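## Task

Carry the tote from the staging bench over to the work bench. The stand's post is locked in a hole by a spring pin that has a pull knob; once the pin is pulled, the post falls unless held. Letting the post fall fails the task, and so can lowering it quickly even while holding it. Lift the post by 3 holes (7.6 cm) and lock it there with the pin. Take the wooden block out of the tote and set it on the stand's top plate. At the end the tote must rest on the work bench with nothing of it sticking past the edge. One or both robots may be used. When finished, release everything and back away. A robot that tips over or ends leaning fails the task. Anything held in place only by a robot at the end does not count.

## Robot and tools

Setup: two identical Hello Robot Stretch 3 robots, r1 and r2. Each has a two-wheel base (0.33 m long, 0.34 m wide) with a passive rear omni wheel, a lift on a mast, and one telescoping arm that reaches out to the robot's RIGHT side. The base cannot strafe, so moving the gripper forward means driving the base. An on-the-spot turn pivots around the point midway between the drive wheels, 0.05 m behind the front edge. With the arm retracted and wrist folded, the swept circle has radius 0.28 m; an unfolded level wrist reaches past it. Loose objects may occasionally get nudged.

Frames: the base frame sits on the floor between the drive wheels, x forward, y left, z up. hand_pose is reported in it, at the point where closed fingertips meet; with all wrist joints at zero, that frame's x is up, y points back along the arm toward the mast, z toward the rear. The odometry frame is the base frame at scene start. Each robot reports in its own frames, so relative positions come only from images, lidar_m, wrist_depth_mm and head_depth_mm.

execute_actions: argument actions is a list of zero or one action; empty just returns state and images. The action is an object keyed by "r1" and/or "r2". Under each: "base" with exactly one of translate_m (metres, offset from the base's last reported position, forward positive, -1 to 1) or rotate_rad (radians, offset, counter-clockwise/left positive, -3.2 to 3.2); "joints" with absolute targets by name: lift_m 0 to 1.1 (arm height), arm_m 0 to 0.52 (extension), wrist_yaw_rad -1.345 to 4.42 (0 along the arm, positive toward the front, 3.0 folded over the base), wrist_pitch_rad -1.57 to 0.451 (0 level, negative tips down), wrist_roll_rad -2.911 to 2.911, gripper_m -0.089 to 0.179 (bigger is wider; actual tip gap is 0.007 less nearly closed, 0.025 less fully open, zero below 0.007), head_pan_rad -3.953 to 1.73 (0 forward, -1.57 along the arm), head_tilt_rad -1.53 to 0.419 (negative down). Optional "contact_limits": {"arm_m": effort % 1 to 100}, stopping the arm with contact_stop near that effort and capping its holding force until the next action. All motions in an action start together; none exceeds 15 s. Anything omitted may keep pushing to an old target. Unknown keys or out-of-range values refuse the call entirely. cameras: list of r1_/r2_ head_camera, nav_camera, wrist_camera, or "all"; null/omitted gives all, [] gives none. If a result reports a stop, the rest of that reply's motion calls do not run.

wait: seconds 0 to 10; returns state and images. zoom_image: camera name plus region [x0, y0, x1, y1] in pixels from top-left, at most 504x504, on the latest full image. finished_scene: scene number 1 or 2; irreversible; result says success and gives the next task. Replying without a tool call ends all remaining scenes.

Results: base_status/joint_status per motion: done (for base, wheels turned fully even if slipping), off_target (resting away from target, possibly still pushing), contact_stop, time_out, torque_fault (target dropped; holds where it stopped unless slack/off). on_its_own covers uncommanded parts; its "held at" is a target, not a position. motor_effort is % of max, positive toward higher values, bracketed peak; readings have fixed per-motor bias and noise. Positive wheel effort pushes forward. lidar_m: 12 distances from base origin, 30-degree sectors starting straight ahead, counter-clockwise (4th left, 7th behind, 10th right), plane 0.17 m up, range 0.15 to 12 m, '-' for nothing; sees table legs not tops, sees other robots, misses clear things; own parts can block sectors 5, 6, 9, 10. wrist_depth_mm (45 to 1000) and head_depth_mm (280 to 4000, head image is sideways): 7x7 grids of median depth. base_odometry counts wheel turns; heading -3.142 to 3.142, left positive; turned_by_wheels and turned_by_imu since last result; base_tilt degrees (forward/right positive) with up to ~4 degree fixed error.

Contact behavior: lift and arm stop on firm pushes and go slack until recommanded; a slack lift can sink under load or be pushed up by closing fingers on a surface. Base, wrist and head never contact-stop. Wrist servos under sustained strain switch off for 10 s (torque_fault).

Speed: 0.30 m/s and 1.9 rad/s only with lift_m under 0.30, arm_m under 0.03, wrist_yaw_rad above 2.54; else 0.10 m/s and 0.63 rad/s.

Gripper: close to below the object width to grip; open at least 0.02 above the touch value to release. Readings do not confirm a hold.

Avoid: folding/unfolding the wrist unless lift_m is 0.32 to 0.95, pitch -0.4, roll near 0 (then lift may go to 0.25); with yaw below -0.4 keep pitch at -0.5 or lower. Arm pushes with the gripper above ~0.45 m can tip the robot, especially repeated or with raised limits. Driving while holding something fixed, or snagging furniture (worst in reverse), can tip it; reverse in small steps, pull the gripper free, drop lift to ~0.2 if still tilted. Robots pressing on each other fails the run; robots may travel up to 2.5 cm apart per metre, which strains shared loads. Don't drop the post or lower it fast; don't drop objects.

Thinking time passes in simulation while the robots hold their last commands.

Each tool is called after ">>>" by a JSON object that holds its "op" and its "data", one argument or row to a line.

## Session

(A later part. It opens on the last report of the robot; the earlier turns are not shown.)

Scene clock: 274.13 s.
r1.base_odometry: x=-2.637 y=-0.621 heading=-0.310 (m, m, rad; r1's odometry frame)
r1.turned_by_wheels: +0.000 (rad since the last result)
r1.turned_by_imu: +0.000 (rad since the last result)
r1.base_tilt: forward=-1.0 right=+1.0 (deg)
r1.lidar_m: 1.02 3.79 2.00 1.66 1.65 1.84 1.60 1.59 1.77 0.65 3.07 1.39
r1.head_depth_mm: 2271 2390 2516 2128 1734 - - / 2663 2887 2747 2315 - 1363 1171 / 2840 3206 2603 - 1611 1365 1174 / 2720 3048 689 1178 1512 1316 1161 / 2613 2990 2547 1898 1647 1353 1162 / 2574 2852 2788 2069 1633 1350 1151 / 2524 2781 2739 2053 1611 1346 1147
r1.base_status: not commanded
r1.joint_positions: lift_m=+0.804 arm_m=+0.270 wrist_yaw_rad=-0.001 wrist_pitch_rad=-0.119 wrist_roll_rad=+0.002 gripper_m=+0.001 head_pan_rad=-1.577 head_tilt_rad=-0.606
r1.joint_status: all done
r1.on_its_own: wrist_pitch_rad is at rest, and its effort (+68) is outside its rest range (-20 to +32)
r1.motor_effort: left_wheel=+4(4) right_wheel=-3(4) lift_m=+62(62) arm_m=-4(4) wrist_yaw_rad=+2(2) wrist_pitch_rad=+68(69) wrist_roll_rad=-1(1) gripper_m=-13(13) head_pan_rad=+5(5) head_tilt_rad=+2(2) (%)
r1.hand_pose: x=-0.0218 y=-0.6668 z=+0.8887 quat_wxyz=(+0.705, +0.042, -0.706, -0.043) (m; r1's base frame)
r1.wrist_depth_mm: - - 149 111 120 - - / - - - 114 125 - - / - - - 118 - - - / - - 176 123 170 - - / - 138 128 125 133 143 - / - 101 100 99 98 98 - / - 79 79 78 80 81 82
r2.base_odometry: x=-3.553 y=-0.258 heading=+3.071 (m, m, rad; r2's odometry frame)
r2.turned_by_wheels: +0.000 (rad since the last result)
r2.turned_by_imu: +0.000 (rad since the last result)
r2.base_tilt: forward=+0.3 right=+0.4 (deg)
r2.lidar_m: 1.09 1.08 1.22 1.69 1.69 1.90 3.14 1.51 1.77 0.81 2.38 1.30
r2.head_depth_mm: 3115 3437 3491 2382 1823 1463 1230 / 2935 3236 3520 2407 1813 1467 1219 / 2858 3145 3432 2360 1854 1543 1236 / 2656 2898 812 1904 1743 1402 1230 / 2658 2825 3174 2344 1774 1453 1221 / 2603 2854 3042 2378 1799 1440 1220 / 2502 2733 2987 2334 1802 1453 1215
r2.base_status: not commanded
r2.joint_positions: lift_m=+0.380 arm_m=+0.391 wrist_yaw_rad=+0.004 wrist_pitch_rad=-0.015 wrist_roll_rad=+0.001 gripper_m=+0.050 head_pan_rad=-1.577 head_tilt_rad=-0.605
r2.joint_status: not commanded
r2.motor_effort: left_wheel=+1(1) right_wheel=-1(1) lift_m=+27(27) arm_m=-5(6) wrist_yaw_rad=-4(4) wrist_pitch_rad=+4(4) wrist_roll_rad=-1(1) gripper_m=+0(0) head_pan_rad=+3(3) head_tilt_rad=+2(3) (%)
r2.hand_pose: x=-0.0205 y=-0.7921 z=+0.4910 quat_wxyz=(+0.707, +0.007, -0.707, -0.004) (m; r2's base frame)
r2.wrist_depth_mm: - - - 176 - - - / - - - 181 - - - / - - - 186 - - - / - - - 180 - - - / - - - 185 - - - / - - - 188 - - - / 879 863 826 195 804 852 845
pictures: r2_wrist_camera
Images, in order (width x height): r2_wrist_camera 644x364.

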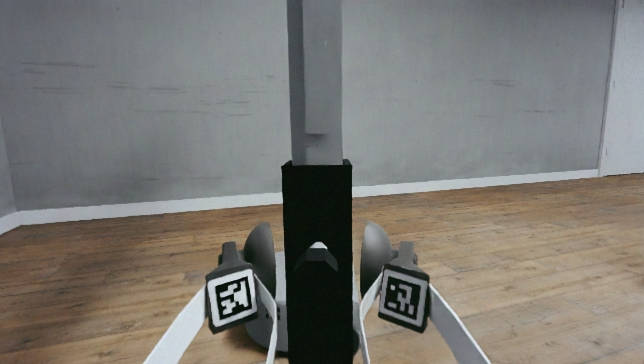

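>>> {"op": "execute_actions", "data": {
  "actions": [
    {"r1":{"joints":{"lift_m":0.795}},"r2":{"joints":{"arm_m":0.395,"gripper_m":-0.03}}}
  ],
  "cameras": []
}}

>>> {"op": "execute_actions", "data": {
  "actions": [
    {"r1":{"joints":{"lift_m":0.808}},"r2":{"joints":{"arm_m":0.391},"contact_limits":{"arm_m":40}}}
  ],
  "cameras": []
}}

>>> {"op": "execute_actions", "data": {
  "actions": [
    {"r2":{"joints":{"gripper_m":0.05}}}
  ],
  "cameras": ["r2_wrist_camera"]
}}

>>> {"op": "execute_actions", "data": {
  "actions": [
    {"r1":{"joints":{"lift_m":0.80}}}
  ],
  "cameras": ["r2_wrist_camera"]
}}

Scene clock: 279.57 s.
r1.base_odometry: x=-2.637 y=-0.621 heading=-0.310 (m, m, rad; r1's odometry frame)
r1.turned_by_wheels: +0.000 (rad since the last result)
r1.turned_by_imu: +0.001 (rad since the last result)
r1.base_tilt: forward=-1.0 right=+1.0 (deg)
r1.lidar_m: 1.02 3.79 2.00 1.66 1.65 1.85 1.60 1.59 1.77 0.65 3.07 1.39
r1.head_depth_mm: 2241 2387 2509 2127 1712 - - / 2662 2877 2766 2292 - 1333 1166 / 2841 3239 2568 - 1576 1373 1169 / 2707 3026 690 1181 1508 1319 1165 / 2650 2926 2551 1894 1640 1354 1158 / 2590 2859 2765 2060 1637 1361 1157 / 2483 2784 2744 2037 1635 1341 1148
r1.base_status: not commanded
r1.joint_positions: lift_m=+0.795 arm_m=+0.270 wrist_yaw_rad=-0.001 wrist_pitch_rad=-0.088 wrist_roll_rad=+0.002 gripper_m=+0.001 head_pan_rad=-1.577 head_tilt_rad=-0.606
r1.joint_status: all done
r1.on_its_own: wrist_pitch_rad is at rest, and its effort (+53) is outside its rest range (-20 to +32)
r1.motor_effort: left_wheel=+4(5) right_wheel=-3(3) lift_m=+45(54) arm_m=-4(5) wrist_yaw_rad=+1(1) wrist_pitch_rad=+53(68) wrist_roll_rad=-1(1) gripper_m=-12(13) head_pan_rad=+4(4) head_tilt_rad=+2(2) (%)
r1.hand_pose: x=-0.0218 y=-0.6683 z=+0.8870 quat_wxyz=(+0.706, +0.031, -0.707, -0.032) (m; r1's base frame)
r1.wrist_depth_mm: - - 162 113 122 - - / - - - 116 126 - - / - - - 120 - - - / - - 177 124 170 - - / - 135 124 123 130 129 - / 109 96 95 94 93 93 92 / - 76 77 77 79 79 81
r2.base_odometry: x=-3.553 y=-0.258 heading=+3.071 (m, m, rad; r2's odometry frame)
r2.turned_by_wheels: +0.000 (rad since the last result)
r2.turned_by_imu: -0.001 (rad since the last result)
r2.base_tilt: forward=+0.4 right=+0.6 (deg)
r2.lidar_m: 1.09 1.08 1.22 1.69 1.68 1.90 3.16 1.51 1.77 0.81 2.38 1.29
r2.head_depth_mm: 3070 3396 3507 2402 1811 1456 1225 / 2927 3283 3526 2352 1816 1459 1223 / 2874 3148 3371 2380 1811 1547 1235 / 2612 2928 815 1893 1717 1425 1219 / 2668 2822 3189 2374 1765 1458 1215 / 2580 2836 3110 2367 1793 1451 1216 / 2506 2744 3006 2342 1799 1458 1214
r2.base_status: not commanded
r2.joint_positions: lift_m=+0.380 arm_m=+0.395 wrist_yaw_rad=+0.000 wrist_pitch_rad=-0.015 wrist_roll_rad=+0.001 gripper_m=-0.029 head_pan_rad=-1.577 head_tilt_rad=-0.605
r2.joint_status: all done
r2.motor_effort: left_wheel=+2(2) right_wheel=-4(4) lift_m=+28(28) arm_m=+4(4) wrist_yaw_rad=+1(4) wrist_pitch_rad=+4(4) wrist_roll_rad=-1(1) gripper_m=-28(100) head_pan_rad=+3(3) head_tilt_rad=+3(3) (%)
r2.hand_pose: x=-0.0216 y=-0.7955 z=+0.4910 quat_wxyz=(+0.707, +0.005, -0.707, -0.006) (m; r2's base frame)
r2.wrist_depth_mm: - - - 173 - - - / - - - 177 - - - / - - - 181 - - - / - - - 178 - - - / - - - 181 - - - / - - - 144 - - - / 890 880 792 192 816 844 841
pictures: none
No camera images: the call's "cameras" was empty. Leave "cameras" out to get every camera's image.

Scene clock: 280.37 s.
r1.base_odometry: x=-2.637 y=-0.621 heading=-0.310 (m, m, rad; r1's odometry frame)
r1.turned_by_wheels: +0.000 (rad since the last result)
r1.turned_by_imu: +0.000 (rad since the last result)
r1.base_tilt: forward=-1.1 right=+1.0 (deg)
r1.lidar_m: 1.02 3.79 1.99 1.66 1.66 1.84 1.60 1.59 1.77 0.65 3.07 1.39
r1.head_depth_mm: 2255 2371 2493 2140 1734 - - / 2675 2839 2768 2272 - 1345 1158 / 2827 3170 2480 - 1600 1370 1159 / 2659 3016 689 1474 1499 1312 1166 / 2640 3005 2541 1898 1653 1353 1160 / 2567 2884 2766 2069 1642 1357 1159 / 2497 2807 2776 2034 1625 1352 1150
r1.base_status: not commanded
r1.joint_positions: lift_m=+0.807 arm_m=+0.270 wrist_yaw_rad=-0.001 wrist_pitch_rad=-0.098 wrist_roll_rad=+0.002 gripper_m=+0.001 head_pan_rad=-1.577 head_tilt_rad=-0.606
r1.joint_status: all done
r1.on_its_own: wrist_pitch_rad is at rest, and its effort (+58) is outside its rest range (-20 to +32)
r1.motor_effort: left_wheel=+4(4) right_wheel=-3(3) lift_m=+58(64) arm_m=-4(3) wrist_yaw_rad=+2(1) wrist_pitch_rad=+58(60) wrist_roll_rad=-1(1) gripper_m=-13(12) head_pan_rad=+5(5) head_tilt_rad=+2(2) (%)
r1.hand_pose: x=-0.0218 y=-0.6679 z=+0.8971 quat_wxyz=(+0.706, +0.034, -0.707, -0.035) (m; r1's base frame)
r1.wrist_depth_mm: - - 157 112 122 - - / - - - 115 125 - - / - - - 119 - - - / - - 177 123 170 - - / - 137 125 123 131 130 - / 111 98 97 96 95 94 99 / - 76 77 78 79 81 81
r2.base_odometry: x=-3.553 y=-0.258 heading=+3.071 (m, m, rad; r2's odometry frame)
r2.turned_by_wheels: +0.000 (rad since the last result)
r2.turned_by_imu: +0.000 (rad since the last result)
r2.base_tilt: forward=+0.2 right=+0.5 (deg)
r2.lidar_m: 1.08 1.08 1.22 1.69 1.68 1.91 3.14 1.51 1.78 0.81 2.38 1.29
r2.head_depth_mm: 3027 3455 3492 2383 1825 1463 1235 / 2971 3272 3499 2382 1822 1466 1224 / 2802 3158 3388 2356 1803 1549 1228 / 2586 2916 816 1895 1732 1416 1230 / 2640 2815 3186 2381 1762 1453 1207 / 2572 2852 3055 2373 1808 1452 1214 / 2520 2751 3001 2360 1786 1448 1222
r2.base_status: not commanded
r2.joint_positions: lift_m=+0.380 arm_m=+0.392 wrist_yaw_rad=+0.003 wrist_pitch_rad=-0.012 wrist_roll_rad=+0.001 gripper_m=-0.026 head_pan_rad=-1.577 head_tilt_rad=-0.605
r2.joint_status: all done
r2.on_its_own: arm_m is at rest, and its effort (-22) is outside its rest range (-14 to +14)
r2.motor_effort: left_wheel=+5(6) right_wheel=-6(7) lift_m=+28(28) arm_m=-22(23) wrist_yaw_rad=-2(3) wrist_pitch_rad=+3(4) wrist_roll_rad=-1(1) gripper_m=-25(27) head_pan_rad=+3(3) head_tilt_rad=+2(2) (%)
r2.contact_limits: arm_m 40 (drawing in: default 30, maximum 49; extending or still: default 40, maximum 66)
r2.hand_pose: x=-0.0208 y=-0.7934 z=+0.4918 quat_wxyz=(+0.707, +0.005, -0.707, -0.004) (m; r2's base frame)
r2.wrist_depth_mm: - - - 174 - - - / - - - 179 - - - / - - - 183 - - - / - - - 179 - - - / - - - 182 - - - / - - - 145 - - - / 887 892 801 193 818 854 844
pictures: none
No camera images: the call's "cameras" was empty. Leave "cameras" out to get every camera's image.

Scene clock: 281.63 s.
r1.base_odometry: x=-2.637 y=-0.621 heading=-0.310 (m, m, rad; r1's odometry frame)
r1.turned_by_wheels: +0.000 (rad since the last result)
r1.turned_by_imu: +0.000 (rad since the last result)
r1.base_tilt: forward=-1.1 right=+1.0 (deg)
r1.lidar_m: 1.02 3.79 2.00 1.66 1.65 1.84 1.59 1.59 1.77 0.65 3.08 1.39
r1.head_depth_mm: 2248 2382 2515 2127 1725 - - / 2672 2850 2755 2283 - 1346 1159 / 2846 3233 2469 - 1608 1376 1169 / 2732 3043 692 1465 1510 1318 1161 / 2647 2946 2548 1902 1649 1365 1160 / 2587 2853 2808 2077 1636 1349 1158 / 2484 2796 2772 2040 1620 1349 1149
r1.base_status: not commanded
r1.joint_positions: lift_m=+0.807 arm_m=+0.270 wrist_yaw_rad=-0.001 wrist_pitch_rad=-0.098 wrist_roll_rad=+0.002 gripper_m=+0.001 head_pan_rad=-1.577 head_tilt_rad=-0.606
r1.joint_status: not commanded
r1.on_its_own: wrist_pitch_rad is at rest, and its effort (+58) is outside its rest range (-20 to +32)
r1.motor_effort: left_wheel=+4(5) right_wheel=-3(3) lift_m=+58(59) arm_m=-4(3) wrist_yaw_rad=+1(1) wrist_pitch_rad=+58(58) wrist_roll_rad=-1(1) gripper_m=-13(13) head_pan_rad=+5(4) head_tilt_rad=+2(3) (%)
r1.hand_pose: x=-0.0218 y=-0.6679 z=+0.8971 quat_wxyz=(+0.706, +0.034, -0.707, -0.035) (m; r1's base frame)
r1.wrist_depth_mm: - - 158 112 121 - - / - - - 116 126 - - / - - - 120 - - - / - - 177 123 169 - - / - 136 124 124 131 130 - / 111 98 97 96 95 94 99 / - 76 77 78 79 81 81
r2.base_odometry: x=-3.553 y=-0.258 heading=+3.071 (m, m, rad; r2's odometry frame)
r2.turned_by_wheels: +0.000 (rad since the last result)
r2.turned_by_imu: -0.001 (rad since the last result)
r2.base_tilt: forward=+0.4 right=+0.3 (deg)
r2.lidar_m: 1.09 1.08 1.22 1.69 1.69 1.90 3.12 1.51 1.77 0.81 2.38 1.29
r2.head_depth_mm: 3053 3415 3543 2419 1828 1458 1227 / 2935 3279 3476 2371 1832 1458 1224 / 2873 3162 3347 2398 1818 1540 1233 / 2638 2870 813 1899 1737 1399 1218 / 2666 2812 3160 2370 1766 1455 1222 / 2562 2877 3101 2356 1803 1447 1218 / 2501 2750 3007 2392 1787 1449 1216
r2.base_status: not commanded
r2.joint_positions: lift_m=+0.380 arm_m=+0.391 wrist_yaw_rad=+0.004 wrist_pitch_rad=-0.015 wrist_roll_rad=+0.001 gripper_m=+0.050 head_pan_rad=-1.577 head_tilt_rad=-0.605
r2.joint_status: all done
r2.motor_effort: left_wheel=+1(5) right_wheel=-1(7) lift_m=+27(28) arm_m=-6(22) wrist_yaw_rad=-4(5) wrist_pitch_rad=+4(4) wrist_roll_rad=-1(1) gripper_m=-1(79) head_pan_rad=+3(3) head_tilt_rad=+3(2) (%)
r2.hand_pose: x=-0.0205 y=-0.7922 z=+0.4911 quat_wxyz=(+0.707, +0.007, -0.707, -0.004) (m; r2's base frame)
r2.wrist_depth_mm: - - - 176 - - - / - - - 181 - - - / - - - 185 - - - / - - - 181 - - - / - - - 185 - - - / - - - 187 - - - / 901 881 835 194 818 840 827
pictures: r2_wrist_camera
Images, in order (width x height): r2_wrist_camera 644x364.

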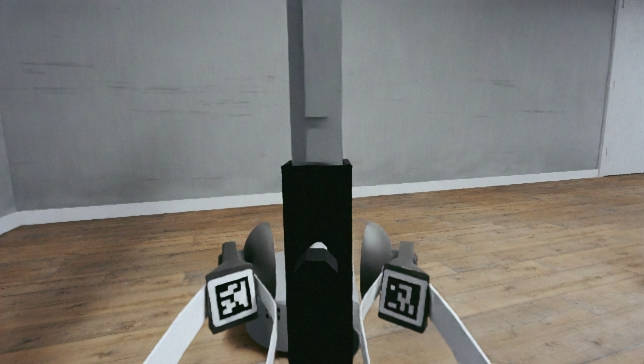

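Scene clock: 282.33 s.
r1.base_odometry: x=-2.637 y=-0.621 heading=-0.310 (m, m, rad; r1's odometry frame)
r1.turned_by_wheels: +0.000 (rad since the last result)
r1.turned_by_imu: +0.000 (rad since the last result)
r1.base_tilt: forward=-1.1 right=+1.0 (deg)
r1.lidar_m: 1.02 3.77 2.00 1.66 1.66 1.85 1.59 1.59 1.77 0.65 3.07 1.39
r1.head_depth_mm: 2263 2384 2515 2126 1730 - - / 2699 2859 2773 2291 - 1340 1166 / 2830 3265 2467 - 1607 1370 1165 / 2707 3052 691 1477 1516 1329 1165 / 2630 2978 2545 1893 1647 1353 1158 / 2582 2871 2775 2060 1644 1347 1158 / 2481 2791 2793 2057 1630 1345 1157
r1.base_status: not commanded
r1.joint_positions: lift_m=+0.800 arm_m=+0.270 wrist_yaw_rad=-0.001 wrist_pitch_rad=-0.073 wrist_roll_rad=+0.002 gripper_m=+0.001 head_pan_rad=-1.577 head_tilt_rad=-0.606
r1.joint_status: all done
r1.on_its_own: wrist_pitch_rad is at rest, and its effort (+45) is outside its rest range (-20 to +32)
r1.motor_effort: left_wheel=+5(3) right_wheel=-3(3) lift_m=+43(50) arm_m=-4(4) wrist_yaw_rad=+1(1) wrist_pitch_rad=+45(58) wrist_roll_rad=-1(1) gripper_m=-12(13) head_pan_rad=+4(5) head_tilt_rad=+3(2) (%)
r1.hand_pose: x=-0.0218 y=-0.6690 z=+0.8960 quat_wxyz=(+0.706, +0.026, -0.707, -0.026) (m; r1's base frame)
r1.wrist_depth_mm: - - 167 113 123 - - / - - - 117 127 - - / - - - 120 - - - / - - 179 124 171 - - / - 135 122 123 128 128 - / 107 94 93 91 91 90 89 / - 75 77 78 78 - -
r2.base_odometry: x=-3.553 y=-0.258 heading=+3.071 (m, m, rad; r2's odometry frame)
r2.turned_by_wheels: +0.000 (rad since the last result)
r2.turned_by_imu: +0.000 (rad since the last result)
r2.base_tilt: forward=+0.4 right=+0.5 (deg)
r2.lidar_m: 1.08 1.08 1.22 1.69 1.68 1.90 3.14 1.51 1.78 0.82 2.39 1.29
r2.head_depth_mm: 3110 3430 3555 2425 1832 1461 1221 / 2928 3350 3476 2433 1808 1456 1230 / 2827 3137 3427 2381 1812 1554 1237 / 2638 2908 814 1924 1755 1406 1209 / 2663 2798 3163 2367 1771 1453 1220 / 2581 2865 3068 2345 1792 1451 1217 / 2501 2761 2996 2329 1797 1444 1217
r2.base_status: not commanded
r2.joint_positions: lift_m=+0.380 arm_m=+0.391 wrist_yaw_rad=+0.004 wrist_pitch_rad=-0.015 wrist_roll_rad=+0.001 gripper_m=+0.050 head_pan_rad=-1.577 head_tilt_rad=-0.605
r2.joint_status: not commanded
r2.motor_effort: left_wheel=+1(1) right_wheel=-1(1) lift_m=+27(27) arm_m=-5(5) wrist_yaw_rad=-4(4) wrist_pitch_rad=+4(4) wrist_roll_rad=-1(1) gripper_m=+0(0) head_pan_rad=+3(3) head_tilt_rad=+2(2) (%)
r2.hand_pose: x=-0.0205 y=-0.7922 z=+0.4911 quat_wxyz=(+0.707, +0.007, -0.707, -0.004) (m; r2's base frame)
r2.wrist_depth_mm: - - - 177 - - - / - - - 180 - - - / - - - 185 - - - / - - - 181 - - - / - - - 185 - - - / - - - 189 - - - / 879 886 819 195 815 865 831
pictures: r2_wrist_camera
Images, in order (width x height): r2_wrist_camera 644x364.

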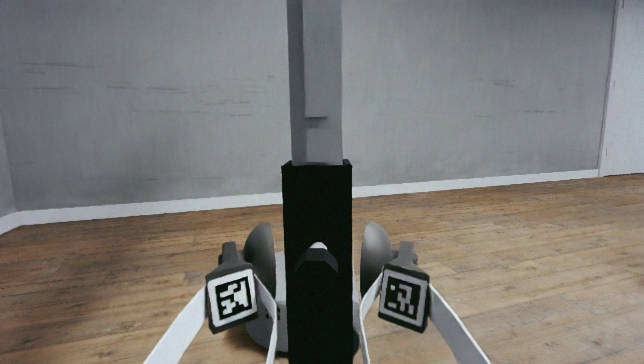

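~1.5 mm short. Overshoot, then lower into the hole.

>>> {"op": "execute_actions", "data": {
  "actions": [
    {"r2":{"joints":{"arm_m":0.395,"gripper_m":-0.03}},"r1":{"joints":{"lift_m":0.805}}}
  ],
  "cameras": []
}}

>>> {"op": "execute_actions", "data": {
  "actions": [
    {"r1":{"joints":{"lift_m":0.812}},"r2":{"joints":{"arm_m":0.391},"contact_limits":{"arm_m":40}}}
  ],
  "cameras": []
}}

>>> {"op": "execute_actions", "data": {
  "actions": [
    {"r2":{"joints":{"gripper_m":0.05}}}
  ],
  "cameras": ["r2_wrist_camera"]
}}

>>> {"op": "execute_actions", "data": {
  "actions": [
    {"r1":{"joints":{"lift_m":0.80}}}
  ],
  "cameras": ["r2_wrist_camera"]
}}

Scene clock: 292.00 s.
r1.base_odometry: x=-2.637 y=-0.621 heading=-0.310 (m, m, rad; r1's odometry frame)
r1.turned_by_wheels: +0.000 (rad since the last result)
r1.turned_by_imu: +0.001 (rad since the last result)
r1.base_tilt: forward=-1.1 right=+0.9 (deg)
r1.lidar_m: 1.02 3.78 2.00 1.66 1.65 1.84 1.59 1.59 1.77 0.65 3.06 1.39
r1.head_depth_mm: 2285 2353 2507 2138 1719 - - / 2689 2837 2778 2271 - 1348 1164 / 2827 3230 2470 - 1606 1377 1167 / 2705 3044 689 1474 1502 1319 1161 / 2628 3015 2580 1889 1649 1360 1157 / 2593 2845 2765 2069 1627 1348 1158 / 2488 2774 2727 2048 1621 1348 1152
r1.base_status: not commanded
r1.joint_positions: lift_m=+0.804 arm_m=+0.270 wrist_yaw_rad=-0.001 wrist_pitch_rad=-0.087 wrist_roll_rad=+0.002 gripper_m=+0.001 head_pan_rad=-1.577 head_tilt_rad=-0.606
r1.joint_status: all done
r1.on_its_own: wrist_pitch_rad is at rest, and its effort (+53) is outside its rest range (-20 to +32)
r1.motor_effort: left_wheel=+4(3) right_wheel=-3(3) lift_m=+57(57) arm_m=-4(4) wrist_yaw_rad=+1(2) wrist_pitch_rad=+53(53) wrist_roll_rad=-1(1) gripper_m=-13(12) head_pan_rad=+4(4) head_tilt_rad=+3(2) (%)
r1.hand_pose: x=-0.0218 y=-0.6684 z=+0.8968 quat_wxyz=(+0.706, +0.031, -0.707, -0.032) (m; r1's base frame)
r1.wrist_depth_mm: - - 162 113 122 - - / - - - 116 126 - - / - - - 120 - - - / - - 177 123 171 - - / - 135 124 123 131 129 - / 110 96 95 94 93 93 92 / - 76 77 78 79 80 81
r2.base_odometry: x=-3.553 y=-0.258 heading=+3.071 (m, m, rad; r2's odometry frame)
r2.turned_by_wheels: +0.000 (rad since the last result)
r2.turned_by_imu: -0.001 (rad since the last result)
r2.base_tilt: forward=+0.3 right=+0.3 (deg)
r2.lidar_m: 1.08 1.08 1.22 1.69 1.68 1.90 3.15 1.51 1.77 0.81 2.38 1.29
r2.head_depth_mm: 3046 3424 3480 2386 1823 1479 1229 / 2935 3223 3490 2398 1814 1466 1227 / 2814 3145 3358 2387 1820 1551 1238 / 2649 2868 817 1922 1710 1435 1225 / 2667 2807 3127 2382 1777 1454 1218 / 2611 2816 3097 2357 1808 1448 1215 / 2502 2705 2986 2321 1806 1437 1225
r2.base_status: not commanded
r2.joint_positions: lift_m=+0.380 arm_m=+0.395 wrist_yaw_rad=+0.000 wrist_pitch_rad=-0.015 wrist_roll_rad=+0.001 gripper_m=-0.029 head_pan_rad=-1.577 head_tilt_rad=-0.605
r2.joint_status: all done
r2.motor_effort: left_wheel=+2(2) right_wheel=-4(4) lift_m=+27(27) arm_m=+4(5) wrist_yaw_rad=+1(4) wrist_pitch_rad=+4(4) wrist_roll_rad=-1(1) gripper_m=-27(99) head_pan_rad=+3(3) head_tilt_rad=+2(3) (%)
r2.hand_pose: x=-0.0216 y=-0.7955 z=+0.4911 quat_wxyz=(+0.707, +0.005, -0.707, -0.006) (m; r2's base frame)
r2.wrist_depth_mm: - - - 174 - - - / - - - 177 - - - / - - - 182 - - - / - - - 178 - - - / - - - 180 - - - / - - - 144 - - - / 893 898 803 192 819 850 829
pictures: none
No camera images: the call's "cameras" was empty. Leave "cameras" out to get every camera's image.

Scene clock: 292.80 s.
r1.base_odometry: x=-2.637 y=-0.621 heading=-0.310 (m, m, rad; r1's odometry frame)
r1.turned_by_wheels: +0.000 (rad since the last result)
r1.turned_by_imu: +0.000 (rad since the last result)
r1.base_tilt: forward=-1.2 right=+1.0 (deg)
r1.lidar_m: 1.02 3.80 2.00 1.66 1.65 1.84 1.60 1.59 1.77 0.65 3.06 1.39
r1.head_depth_mm: 2241 2399 2502 2121 1728 - - / 2677 2856 2756 2307 - 1348 1145 / 2840 3219 735 - 1598 1373 1165 / 2736 3070 690 1205 1512 1325 1161 / 2675 2966 2540 1884 1638 1357 1156 / 2535 2915 2749 2051 1621 1351 1152 / 2515 2742 2765 2046 1629 1347 1153
r1.base_status: not commanded
r1.joint_positions: lift_m=+0.811 arm_m=+0.270 wrist_yaw_rad=-0.001 wrist_pitch_rad=-0.098 wrist_roll_rad=+0.002 gripper_m=+0.001 head_pan_rad=-1.577 head_tilt_rad=-0.606
r1.joint_status: all done
r1.on_its_own: wrist_pitch_rad is at rest, and its effort (+58) is outside its rest range (-20 to +32)
r1.motor_effort: left_wheel=+3(4) right_wheel=-3(3) lift_m=+58(62) arm_m=-4(4) wrist_yaw_rad=+1(1) wrist_pitch_rad=+58(60) wrist_roll_rad=-1(1) gripper_m=-12(13) head_pan_rad=+5(4) head_tilt_rad=+1(2) (%)
r1.hand_pose: x=-0.0218 y=-0.6679 z=+0.9012 quat_wxyz=(+0.706, +0.034, -0.707, -0.035) (m; r1's base frame)
r1.wrist_depth_mm: - - 157 112 121 - - / - - - 115 125 - - / - - - 119 - - - / - - 177 123 169 - - / - 136 125 124 131 130 - / 111 98 96 95 95 94 99 / - 76 77 78 79 81 80
r2.base_odometry: x=-3.553 y=-0.258 heading=+3.071 (m, m, rad; r2's odometry frame)
r2.turned_by_wheels: +0.000 (rad since the last result)
r2.turned_by_imu: +0.000 (rad since the last result)
r2.base_tilt: forward=+0.4 right=+0.3 (deg)
r2.lidar_m: 1.08 1.08 1.22 1.69 1.69 1.90 3.12 1.51 1.77 0.81 2.39 1.29
r2.head_depth_mm: 3056 3450 3449 2386 1813 1469 1228 / 2911 3263 3495 2368 1812 1471 1220 / 2870 3138 3446 2363 1800 1542 1224 / 2623 2863 817 1905 1731 1424 1213 / 2693 2837 3149 2383 1756 1454 1214 / 2620 2849 3055 2387 1794 1452 1221 / 2510 2736 2999 2329 1810 1435 1214
r2.base_status: not commanded
r2.joint_positions: lift_m=+0.380 arm_m=+0.392 wrist_yaw_rad=+0.003 wrist_pitch_rad=-0.012 wrist_roll_rad=+0.001 gripper_m=-0.026 head_pan_rad=-1.577 head_tilt_rad=-0.605
r2.joint_status: all done
r2.on_its_own: arm_m is at rest, and its effort (-22) is outside its rest range (-14 to +14)
r2.motor_effort: left_wheel=+5(5) right_wheel=-6(7) lift_m=+27(27) arm_m=-22(22) wrist_yaw_rad=-3(3) wrist_pitch_rad=+3(4) wrist_roll_rad=-1(1) gripper_m=-26(27) head_pan_rad=+3(3) head_tilt_rad=+3(3) (%)
r2.contact_limits: arm_m 40 (drawing in: default 30, maximum 49; extending or still: default 40, maximum 66)
r2.hand_pose: x=-0.0208 y=-0.7934 z=+0.4918 quat_wxyz=(+0.707, +0.005, -0.707, -0.004) (m; r2's base frame)
r2.wrist_depth_mm: - - - 174 - - - / - - - 179 - - - / - - - 183 - - - / - - - 180 - - - / - - - 183 - - - / - - - 144 - - - / 888 895 804 193 828 856 847
pictures: none
No camera images: the call's "cameras" was empty. Leave "cameras" out to get every camera's image.

Scene clock: 294.07 s.
r1.base_odometry: x=-2.637 y=-0.621 heading=-0.310 (m, m, rad; r1's odometry frame)
r1.turned_by_wheels: +0.000 (rad since the last result)
r1.turned_by_imu: +0.000 (rad since the last result)
r1.base_tilt: forward=-1.1 right=+1.0 (deg)
r1.lidar_m: 1.02 3.77 2.00 1.66 1.66 1.84 1.60 1.59 1.77 0.65 3.07 1.39
r1.head_depth_mm: 2266 2370 2526 2131 1736 - - / 2679 2848 2798 2279 - 1348 1148 / 2860 3211 735 - 1605 1375 1167 / 2721 3002 691 1208 1519 1327 1169 / 2686 2982 2507 1907 1641 1368 1155 / 2590 2869 2800 2069 1628 1347 1155 / 2530 2807 2784 2045 1632 1345 1147
r1.base_status: not commanded
r1.joint_positions: lift_m=+0.811 arm_m=+0.270 wrist_yaw_rad=-0.001 wrist_pitch_rad=-0.098 wrist_roll_rad=+0.002 gripper_m=+0.001 head_pan_rad=-1.577 head_tilt_rad=-0.606
r1.joint_status: not commanded
r1.on_its_own: wrist_pitch_rad is at rest, and its effort (+58) is outside its rest range (-20 to +32)
r1.motor_effort: left_wheel=+5(4) right_wheel=-3(3) lift_m=+59(58) arm_m=-3(4) wrist_yaw_rad=+2(1) wrist_pitch_rad=+58(58) wrist_roll_rad=-1(1) gripper_m=-13(12) head_pan_rad=+4(4) head_tilt_rad=+2(2) (%)
r1.hand_pose: x=-0.0218 y=-0.6679 z=+0.9012 quat_wxyz=(+0.706, +0.034, -0.707, -0.035) (m; r1's base frame)
r1.wrist_depth_mm: - - 157 112 121 - - / - - - 116 126 - - / - - - 119 - - - / - - 177 123 171 - - / - 136 125 124 131 131 - / 111 98 96 95 95 94 99 / - 76 77 78 79 81 81
r2.base_odometry: x=-3.553 y=-0.258 heading=+3.071 (m, m, rad; r2's odometry frame)
r2.turned_by_wheels: +0.000 (rad since the last result)
r2.turned_by_imu: -0.001 (rad since the last result)
r2.base_tilt: forward=+0.3 right=+0.4 (deg)
r2.lidar_m: 1.08 1.08 1.22 1.69 1.68 1.91 3.12 1.51 1.77 0.81 2.38 1.29
r2.head_depth_mm: 3053 3444 3631 2411 1806 1462 1228 / 2949 3280 3446 2404 1807 1466 1228 / 2854 3166 3364 2380 1820 1545 1242 / 2650 2857 816 1909 1771 1413 1224 / 2674 2833 3165 2342 1761 1463 1215 / 2589 2795 3093 2371 1796 1449 1213 / 2521 2726 3020 2375 1781 1458 1207
r2.base_status: not commanded
r2.joint_positions: lift_m=+0.380 arm_m=+0.391 wrist_yaw_rad=+0.004 wrist_pitch_rad=-0.015 wrist_roll_rad=+0.001 gripper_m=+0.050 head_pan_rad=-1.577 head_tilt_rad=-0.605
r2.joint_status: all done
r2.motor_effort: left_wheel=+1(5) right_wheel=-1(6) lift_m=+27(28) arm_m=-5(22) wrist_yaw_rad=-4(5) wrist_pitch_rad=+4(3) wrist_roll_rad=-1(1) gripper_m=+0(79) head_pan_rad=+3(3) head_tilt_rad=+2(2) (%)
r2.hand_pose: x=-0.0205 y=-0.7922 z=+0.4911 quat_wxyz=(+0.707, +0.007, -0.707, -0.004) (m; r2's base frame)
r2.wrist_depth_mm: - - - 176 - - - / - - - 180 - - - / - - - 185 - - - / - - - 180 - - - / - - - 185 - - - / - - - 187 - - - / 891 859 823 195 822 850 844
pictures: r2_wrist_camera
Images, in order (width x height): r2_wrist_camera 644x364.

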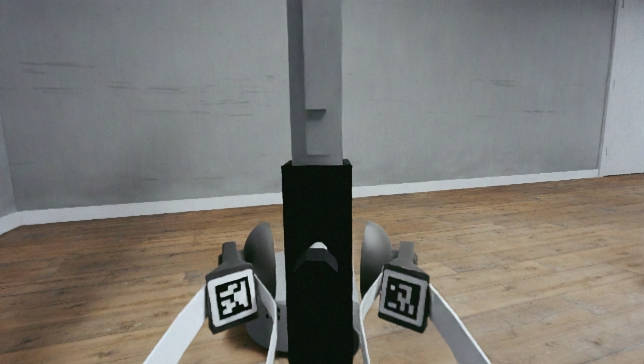

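Scene clock: 294.83 s.
r1.base_odometry: x=-2.637 y=-0.621 heading=-0.310 (m, m, rad; r1's odometry frame)
r1.turned_by_wheels: +0.000 (rad since the last result)
r1.turned_by_imu: +0.000 (rad since the last result)
r1.base_tilt: forward=-1.1 right=+1.0 (deg)
r1.lidar_m: 1.02 3.79 2.00 1.66 1.65 1.85 1.60 1.59 1.77 0.65 3.08 1.39
r1.head_depth_mm: 2260 2356 2489 2144 1726 - - / 2712 2854 2767 2282 - 1347 1176 / 2819 3168 734 - 1604 1370 1165 / 2714 3043 690 1486 1514 1320 1163 / 2641 2984 2555 1889 1648 1353 1158 / 2582 2907 2810 2074 1643 1355 1150 / 2503 2816 2792 2047 1630 1350 1156
r1.base_status: not commanded
r1.joint_positions: lift_m=+0.800 arm_m=+0.270 wrist_yaw_rad=-0.001 wrist_pitch_rad=-0.059 wrist_roll_rad=+0.002 gripper_m=+0.001 head_pan_rad=-1.577 head_tilt_rad=-0.606
r1.joint_status: all done
r1.on_its_own: wrist_pitch_rad is at rest, and its effort (+39) is outside its rest range (-20 to +32)
r1.motor_effort: left_wheel=+3(3) right_wheel=-3(3) lift_m=+41(53) arm_m=-3(3) wrist_yaw_rad=+1(1) wrist_pitch_rad=+39(58) wrist_roll_rad=-1(1) gripper_m=-12(13) head_pan_rad=+5(5) head_tilt_rad=+3(3) (%)
r1.hand_pose: x=-0.0217 y=-0.6696 z=+0.8995 quat_wxyz=(+0.706, +0.021, -0.707, -0.022) (m; r1's base frame)
r1.wrist_depth_mm: - - 174 115 125 - - / - - - 118 - - - / - - - 121 - - - / - - 178 124 171 - - / - 133 122 123 127 125 - / 102 92 90 89 89 88 87 / - 75 76 77 - - -
r2.base_odometry: x=-3.553 y=-0.258 heading=+3.071 (m, m, rad; r2's odometry frame)
r2.turned_by_wheels: +0.000 (rad since the last result)
r2.turned_by_imu: +0.000 (rad since the last result)
r2.base_tilt: forward=+0.3 right=+0.4 (deg)
r2.lidar_m: 1.09 1.08 1.22 1.69 1.69 1.90 3.15 1.52 1.77 0.81 2.39 1.29
r2.head_depth_mm: 3049 3408 3589 2382 1794 1471 1224 / 2930 3252 3545 2389 1820 1469 1228 / 2826 3182 3322 2415 1821 1550 1242 / 2619 2877 816 1915 1767 1413 1223 / 2661 2858 3173 2349 1768 1454 1218 / 2575 2829 3053 2358 1796 1455 1218 / 2513 2738 2967 2346 1802 1448 1213
r2.base_status: not commanded
r2.joint_positions: lift_m=+0.380 arm_m=+0.391 wrist_yaw_rad=+0.004 wrist_pitch_rad=-0.015 wrist_roll_rad=+0.001 gripper_m=+0.050 head_pan_rad=-1.577 head_tilt_rad=-0.605
r2.joint_status: not commanded
r2.motor_effort: left_wheel=+1(1) right_wheel=-1(1) lift_m=+27(28) arm_m=-5(5) wrist_yaw_rad=-4(4) wrist_pitch_rad=+4(4) wrist_roll_rad=-1(1) gripper_m=+0(0) head_pan_rad=+3(3) head_tilt_rad=+2(2) (%)
r2.hand_pose: x=-0.0205 y=-0.7922 z=+0.4911 quat_wxyz=(+0.707, +0.007, -0.707, -0.004) (m; r2's base frame)
r2.wrist_depth_mm: - - - 176 - - - / - - - 181 - - - / - - - 185 - - - / - - - 181 - - - / - - - 184 - - - / - - - 188 - - - / 881 859 826 195 812 860 851
pictures: r2_wrist_camera
Images, in order (width x height): r2_wrist_camera 644x364.

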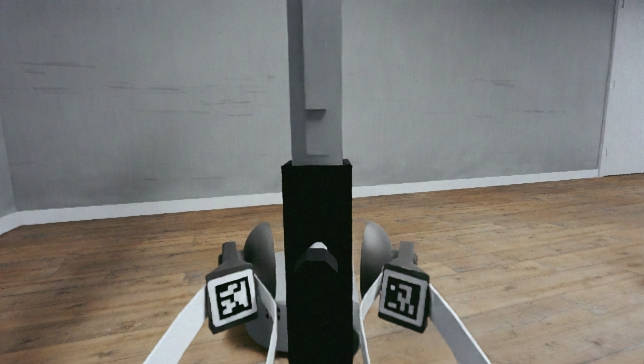

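>>> {"op": "execute_actions", "data": {
  "actions": [
    {"r1":{"joints":{"lift_m":0.794}}}
  ],
  "cameras": ["r2_wrist_camera"]
}}

>>> {"op": "execute_actions", "data": {
  "actions": [
    {"r1":{"joints":{"lift_m":0.789}}}
  ],
  "cameras": ["r2_wrist_camera"]
}}

Scene clock: 301.03 s.
r1.base_odometry: x=-2.637 y=-0.621 heading=-0.310 (m, m, rad; r1's odometry frame)
r1.turned_by_wheels: +0.000 (rad since the last result)
r1.turned_by_imu: +0.001 (rad since the last result)
r1.base_tilt: forward=-1.2 right=+0.9 (deg)
r1.lidar_m: 1.02 3.79 2.00 1.66 1.65 1.84 1.59 1.59 1.77 0.65 3.07 1.39
r1.head_depth_mm: 2275 2372 2480 2114 1736 - - / 2664 2852 2709 2287 - 1345 1171 / 2822 3239 2493 - 1585 1371 1174 / 2735 3038 691 1234 1518 1320 1161 / 2634 2971 2545 1895 1655 1356 1153 / 2585 2887 2826 2079 1636 1355 1154 / 2508 2783 2785 2046 1621 1347 1150
r1.base_status: not commanded
r1.joint_positions: lift_m=+0.794 arm_m=+0.270 wrist_yaw_rad=-0.001 wrist_pitch_rad=-0.048 wrist_roll_rad=+0.002 gripper_m=+0.001 head_pan_rad=-1.577 head_tilt_rad=-0.606
r1.joint_status: all done
r1.on_its_own: wrist_pitch_rad is at rest, and its effort (+33) is outside its rest range (-20 to +32)
r1.motor_effort: left_wheel=+2(4) right_wheel=-3(3) lift_m=+40(41) arm_m=-3(4) wrist_yaw_rad=+2(2) wrist_pitch_rad=+33(39) wrist_roll_rad=-1(1) gripper_m=-12(12) head_pan_rad=+5(5) head_tilt_rad=+2(2) (%)
r1.hand_pose: x=-0.0217 y=-0.6700 z=+0.8964 quat_wxyz=(+0.706, +0.017, -0.707, -0.018) (m; r1's base frame)
r1.wrist_depth_mm: - - 178 116 125 - - / - - - 118 - - - / - - - 121 - - - / - - 180 124 171 - - / - 132 122 124 126 123 - / 97 90 89 88 87 86 85 / - 75 76 148 79 - -
r2.base_odometry: x=-3.553 y=-0.258 heading=+3.071 (m, m, rad; r2's odometry frame)
r2.turned_by_wheels: +0.000 (rad since the last result)
r2.turned_by_imu: -0.001 (rad since the last result)
r2.base_tilt: forward=+0.2 right=+0.3 (deg)
r2.lidar_m: 1.08 1.08 1.22 1.69 1.68 1.90 3.13 1.51 1.77 0.81 2.38 1.29
r2.head_depth_mm: 2990 3408 3527 2404 1807 1465 1224 / 2950 3295 3502 2392 1829 1470 1225 / 2811 3159 3330 2395 1812 1544 1245 / 2603 2928 812 1916 1731 1403 1214 / 2658 2830 3085 2375 1769 1452 1221 / 2549 2783 3041 2361 1794 1458 1217 / 2485 2779 3013 2379 1802 1449 1211
r2.base_status: not commanded
r2.joint_positions: lift_m=+0.380 arm_m=+0.391 wrist_yaw_rad=+0.004 wrist_pitch_rad=-0.015 wrist_roll_rad=+0.001 gripper_m=+0.050 head_pan_rad=-1.577 head_tilt_rad=-0.605
r2.joint_status: not commanded
r2.motor_effort: left_wheel=+1(1) right_wheel=-1(1) lift_m=+27(28) arm_m=-6(5) wrist_yaw_rad=-4(4) wrist_pitch_rad=+4(4) wrist_roll_rad=-1(1) gripper_m=+1(1) head_pan_rad=+3(3) head_tilt_rad=+1(3) (%)
r2.hand_pose: x=-0.0205 y=-0.7922 z=+0.4911 quat_wxyz=(+0.707, +0.007, -0.707, -0.004) (m; r2's base frame)
r2.wrist_depth_mm: - - - 176 - - - / - - - 180 - - - / - - - 185 - - - / - - - 182 - - - / - - - 184 - - - / - - - 188 - - - / 888 896 835 195 825 843 838
pictures: r2_wrist_camera
Images, in order (width x height): r2_wrist_camera 644x364.

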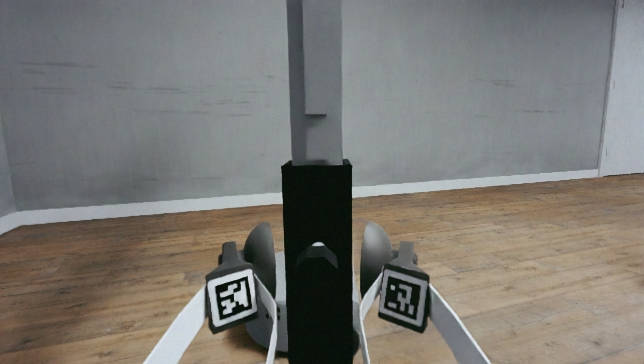

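Scene clock: 301.63 s.
r1.base_odometry: x=-2.637 y=-0.621 heading=-0.310 (m, m, rad; r1's odometry frame)
r1.turned_by_wheels: +0.000 (rad since the last result)
r1.turned_by_imu: +0.000 (rad since the last result)
r1.base_tilt: forward=-1.1 right=+0.9 (deg)
r1.lidar_m: 1.02 3.78 2.00 1.66 1.65 1.84 1.60 1.59 1.77 0.65 3.07 1.39
r1.head_depth_mm: 2240 2387 2504 2139 1698 - - / 2679 2850 2784 2271 - 1342 1169 / 2822 3210 2498 2121 1573 1370 1166 / 2725 3033 691 1191 1528 1321 1162 / 2643 2969 2555 1891 1641 1353 1163 / 2571 2872 2810 2057 1642 1353 1155 / 2501 2754 2791 2052 1629 1347 1143
r1.base_status: not commanded
r1.joint_positions: lift_m=+0.789 arm_m=+0.270 wrist_yaw_rad=-0.001 wrist_pitch_rad=-0.032 wrist_roll_rad=+0.002 gripper_m=+0.001 head_pan_rad=-1.577 head_tilt_rad=-0.606
r1.joint_status: all done
r1.motor_effort: left_wheel=+4(4) right_wheel=-3(3) lift_m=+38(39) arm_m=-2(3) wrist_yaw_rad=+1(1) wrist_pitch_rad=+25(33) wrist_roll_rad=-1(1) gripper_m=-12(12) head_pan_rad=+5(4) head_tilt_rad=+2(2) (%)
r1.hand_pose: x=-0.0217 y=-0.6705 z=+0.8957 quat_wxyz=(+0.707, +0.011, -0.707, -0.012) (m; r1's base frame)
r1.wrist_depth_mm: - - - 117 127 - - / - - - 119 - - - / - - - 122 - - - / - - 183 125 172 - - / - 130 122 124 123 122 - / 97 86 85 85 84 83 82 / - 75 557 148 - - -
r2.base_odometry: x=-3.553 y=-0.258 heading=+3.071 (m, m, rad; r2's odometry frame)
r2.turned_by_wheels: +0.000 (rad since the last result)
r2.turned_by_imu: +0.000 (rad since the last result)
r2.base_tilt: forward=+0.5 right=+0.5 (deg)
r2.lidar_m: 1.09 1.08 1.22 1.69 1.69 1.90 3.16 1.51 1.77 0.81 2.39 1.29
r2.head_depth_mm: 3009 3401 3486 2399 1825 1454 1224 / 2948 3277 3561 2390 1820 1469 1224 / 2865 3163 3370 2391 1837 1550 1236 / 2610 2968 812 1896 1747 1426 1221 / 2653 2819 3111 2372 1749 1464 1214 / 2604 2825 3031 2351 1784 1445 1221 / 2469 2741 2969 2332 1785 1445 1216
r2.base_status: not commanded
r2.joint_positions: lift_m=+0.380 arm_m=+0.391 wrist_yaw_rad=+0.004 wrist_pitch_rad=-0.015 wrist_roll_rad=+0.001 gripper_m=+0.050 head_pan_rad=-1.577 head_tilt_rad=-0.605
r2.joint_status: not commanded
r2.motor_effort: left_wheel=+1(1) right_wheel=-1(1) lift_m=+27(28) arm_m=-6(5) wrist_yaw_rad=-4(5) wrist_pitch_rad=+4(4) wrist_roll_rad=-1(1) gripper_m=+0(0) head_pan_rad=+3(3) head_tilt_rad=+3(2) (%)
r2.hand_pose: x=-0.0205 y=-0.7922 z=+0.4911 quat_wxyz=(+0.707, +0.007, -0.707, -0.004) (m; r2's base frame)
r2.wrist_depth_mm: - - - 176 - - - / - - - 181 - - - / - - - 185 - - - / - - - 181 - - - / - - - 184 - - - / - - - 187 - - - / 887 875 822 194 812 846 837
pictures: r2_wrist_camera
Images, in order (width x height): r2_wrist_camera 644x364.

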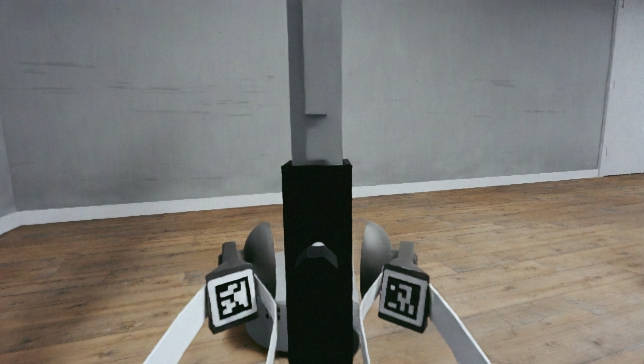

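Locked.

>>> {"op": "execute_actions", "data": {
  "actions": [
    {"r1":{"joints":{"lift_m":0.77,"gripper_m":0.08}},"r2":{"joints":{"arm_m":0.25}}}
  ],
  "cameras": []
}}

>>> {"op": "execute_actions", "data": {
  "actions": [
    {"r1":{"joints":{"arm_m":0.0}},"r2":{"joints":{"arm_m":0.0}}}
  ],
  "cameras": ["r2_head_camera","r2_nav_camera"]
}}

Scene clock: 306.77 s.
r1.base_odometry: x=-2.637 y=-0.621 heading=-0.310 (m, m, rad; r1's odometry frame)
r1.turned_by_wheels: +0.000 (rad since the last result)
r1.turned_by_imu: +0.001 (rad since the last result)
r1.base_tilt: forward=-1.1 right=+0.9 (deg)
r1.lidar_m: 1.02 3.78 2.00 1.66 1.65 1.84 1.60 1.59 1.77 0.65 3.07 1.39
r1.head_depth_mm: 2261 2384 2529 2126 1679 1419 - / 2669 2863 2810 2223 - 1346 1174 / 2837 3173 2470 2193 1560 1368 1172 / 2689 3052 690 1312 1555 1324 1161 / 2669 2951 2545 1880 1632 1363 1160 / 2543 2881 2771 2077 1628 1356 1158 / 2494 2785 2773 2051 1634 1347 1151
r1.base_status: not commanded
r1.joint_positions: lift_m=+0.770 arm_m=+0.270 wrist_yaw_rad=-0.001 wrist_pitch_rad=+0.003 wrist_roll_rad=+0.002 gripper_m=+0.080 head_pan_rad=-1.577 head_tilt_rad=-0.606
r1.joint_status: all done
r1.motor_effort: left_wheel=+3(4) right_wheel=-2(3) lift_m=+35(35) arm_m=+0(2) wrist_yaw_rad=+1(2) wrist_pitch_rad=+8(25) wrist_roll_rad=-1(1) gripper_m=+0(81) head_pan_rad=+4(4) head_tilt_rad=+4(2) (%)
r1.hand_pose: x=-0.0217 y=-0.6713 z=+0.8856 quat_wxyz=(+0.707, -0.001, -0.708, +0.000) (m; r1's base frame)
r1.wrist_depth_mm: - - - 120 - - - / - - - 122 - - - / - - - 123 - - - / - - 160 125 135 - - / - 90 88 86 84 83 81 / - 74 74 143 - - - / - - - 146 - - -
r2.base_odometry: x=-3.553 y=-0.258 heading=+3.071 (m, m, rad; r2's odometry frame)
r2.turned_by_wheels: +0.000 (rad since the last result)
r2.turned_by_imu: -0.001 (rad since the last result)
r2.base_tilt: forward=+0.3 right=+0.3 (deg)
r2.lidar_m: 1.09 1.08 1.22 1.69 1.69 1.90 3.13 1.51 1.77 0.81 2.39 1.29
r2.head_depth_mm: 3026 3422 3491 2389 1812 1479 1223 / 2929 3299 3496 2405 1806 1465 1223 / 2815 3166 3354 2402 1812 1460 - / 2664 2911 811 1904 1721 1431 1181 / 2672 2839 3213 2368 1773 1458 1217 / 2573 2860 3042 2352 1796 1461 1218 / 2511 2712 3027 2376 1793 1438 1212
r2.base_status: not commanded
r2.joint_positions: lift_m=+0.380 arm_m=+0.250 wrist_yaw_rad=+0.003 wrist_pitch_rad=-0.016 wrist_roll_rad=+0.001 gripper_m=+0.050 head_pan_rad=-1.577 head_tilt_rad=-0.605
r2.joint_status: all done
r2.motor_effort: left_wheel=+1(1) right_wheel=-1(1) lift_m=+27(27) arm_m=-5(7) wrist_yaw_rad=-3(4) wrist_pitch_rad=+4(4) wrist_roll_rad=-1(1) gripper_m=+0(0) head_pan_rad=+3(3) head_tilt_rad=+2(2) (%)
r2.hand_pose: x=-0.0208 y=-0.6511 z=+0.4909 quat_wxyz=(+0.707, +0.007, -0.707, -0.005) (m; r2's base frame)
r2.wrist_depth_mm: - - - - - - - / - - - - - - - / - - - - - - - / - - - - - - - / - - - - - - - / - - - 625 - - - / 865 892 840 780 832 854 837
pictures: none
No camera images: the call's "cameras" was empty. Leave "cameras" out to get every camera's image.

Scene clock: 309.97 s.
r1.base_odometry: x=-2.637 y=-0.621 heading=-0.310 (m, m, rad; r1's odometry frame)
r1.turned_by_wheels: +0.000 (rad since the last result)
r1.turned_by_imu: +0.001 (rad since the last result)
r1.base_tilt: forward=-1.1 right=+1.0 (deg)
r1.lidar_m: 1.02 3.77 2.00 1.66 1.65 1.84 1.60 1.59 1.77 0.65 3.06 1.39
r1.head_depth_mm: 2248 2367 2484 2139 1670 1387 1230 / 2676 2852 2771 2104 1663 1378 - / 2849 3200 2504 2032 1663 1384 - / 2691 3050 693 1747 1515 1439 - / 2648 2987 2573 1901 1649 1361 1156 / 2574 2895 2752 2046 1630 1352 1156 / 2470 2769 2779 2068 1637 1349 1149
r1.base_status: not commanded
r1.joint_positions: lift_m=+0.770 arm_m=+0.000 wrist_yaw_rad=-0.001 wrist_pitch_rad=+0.002 wrist_roll_rad=+0.002 gripper_m=+0.080 head_pan_rad=-1.577 head_tilt_rad=-0.606
r1.joint_status: all done
r1.motor_effort: left_wheel=+3(2) right_wheel=-2(2) lift_m=+35(36) arm_m=-4(7) wrist_yaw_rad=+1(1) wrist_pitch_rad=+9(9) wrist_roll_rad=-1(1) gripper_m=+0(1) head_pan_rad=+5(5) head_tilt_rad=+3(3) (%)
r1.hand_pose: x=-0.0217 y=-0.4015 z=+0.8852 quat_wxyz=(+0.707, -0.001, -0.708, +0.000) (m; r1's base frame)
r1.wrist_depth_mm: - - - - - - - / - - - 386 - - - / - - - 402 - - - / - - - - - - - / - - - - - - - / - - - - - - - / - - - - - - -
r2.base_odometry: x=-3.553 y=-0.258 heading=+3.071 (m, m, rad; r2's odometry frame)
r2.turned_by_wheels: +0.000 (rad since the last result)
r2.turned_by_imu: -0.001 (rad since the last result)
r2.base_tilt: forward=+0.3 right=+0.5 (deg)
r2.lidar_m: 1.09 1.08 1.23 1.69 1.68 1.90 3.14 1.51 1.78 0.81 2.39 1.29
r2.head_depth_mm: 3060 3443 3534 2382 1828 1463 1226 / 2934 3263 3468 2354 1818 1467 1232 / 2851 3102 3304 2363 1827 1458 1223 / 2615 2888 813 1913 1721 1408 1245 / 2610 2851 3136 2364 1761 1456 1228 / 2597 2874 3068 2388 1805 1442 1219 / 2502 2771 3011 2361 1802 1449 1212
r2.base_status: not commanded
r2.joint_positions: lift_m=+0.380 arm_m=+0.000 wrist_yaw_rad=+0.002 wrist_pitch_rad=-0.016 wrist_roll_rad=+0.001 gripper_m=+0.050 head_pan_rad=-1.577 head_tilt_rad=-0.605
r2.joint_status: all done
r2.motor_effort: left_wheel=+1(1) right_wheel=-1(1) lift_m=+27(27) arm_m=-5(5) wrist_yaw_rad=-2(3) wrist_pitch_rad=+4(4) wrist_roll_rad=-1(1) gripper_m=+0(0) head_pan_rad=+3(3) head_tilt_rad=+3(3) (%)
r2.hand_pose: x=-0.0209 y=-0.4011 z=+0.4908 quat_wxyz=(+0.707, +0.007, -0.707, -0.005) (m; r2's base frame)
r2.wrist_depth_mm: - - - - - - - / - - - - - - - / - - - - - - - / - - - - - - - / - - - - - - - / - - - - - - - / 881 892 837 820 836 882 860
pictures: r2_head_camera (sideways: a quarter turn clockwise sets it upright), r2_nav_camera (sideways: a quarter turn counterclockwise sets it upright)
Images, in order (width x height): r2_head_camera 896x504, r2_nav_camera 672x504.

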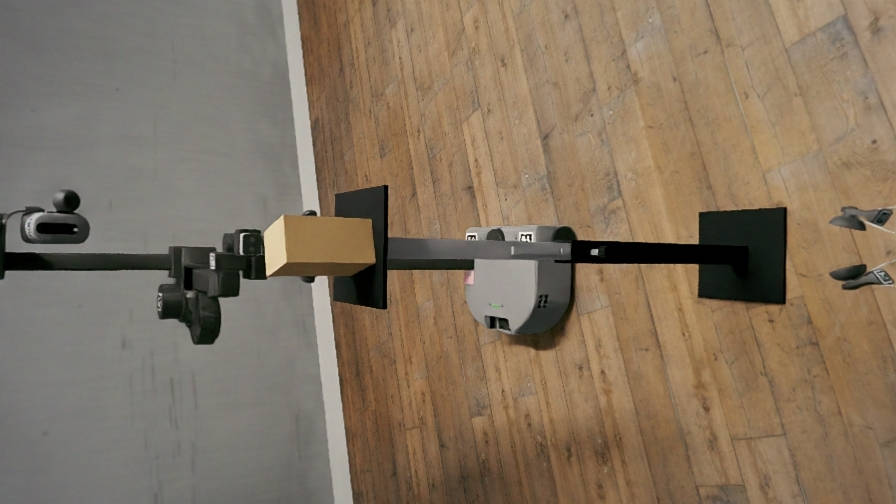

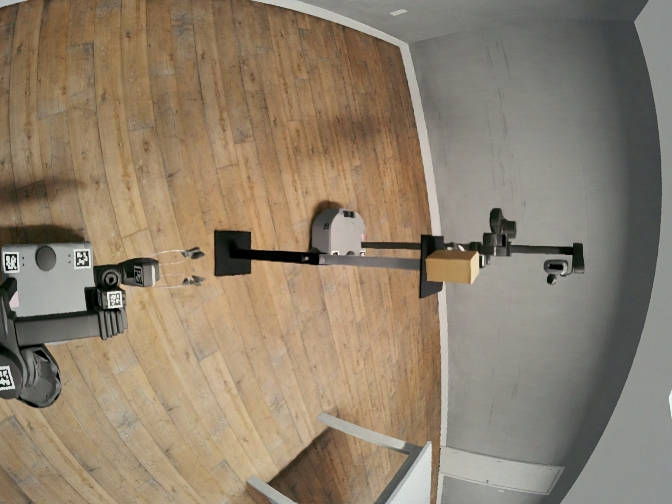

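>>> {"op": "finished_scene", "data": {
  "scene": 1
}}

The scene is finished: the task was done.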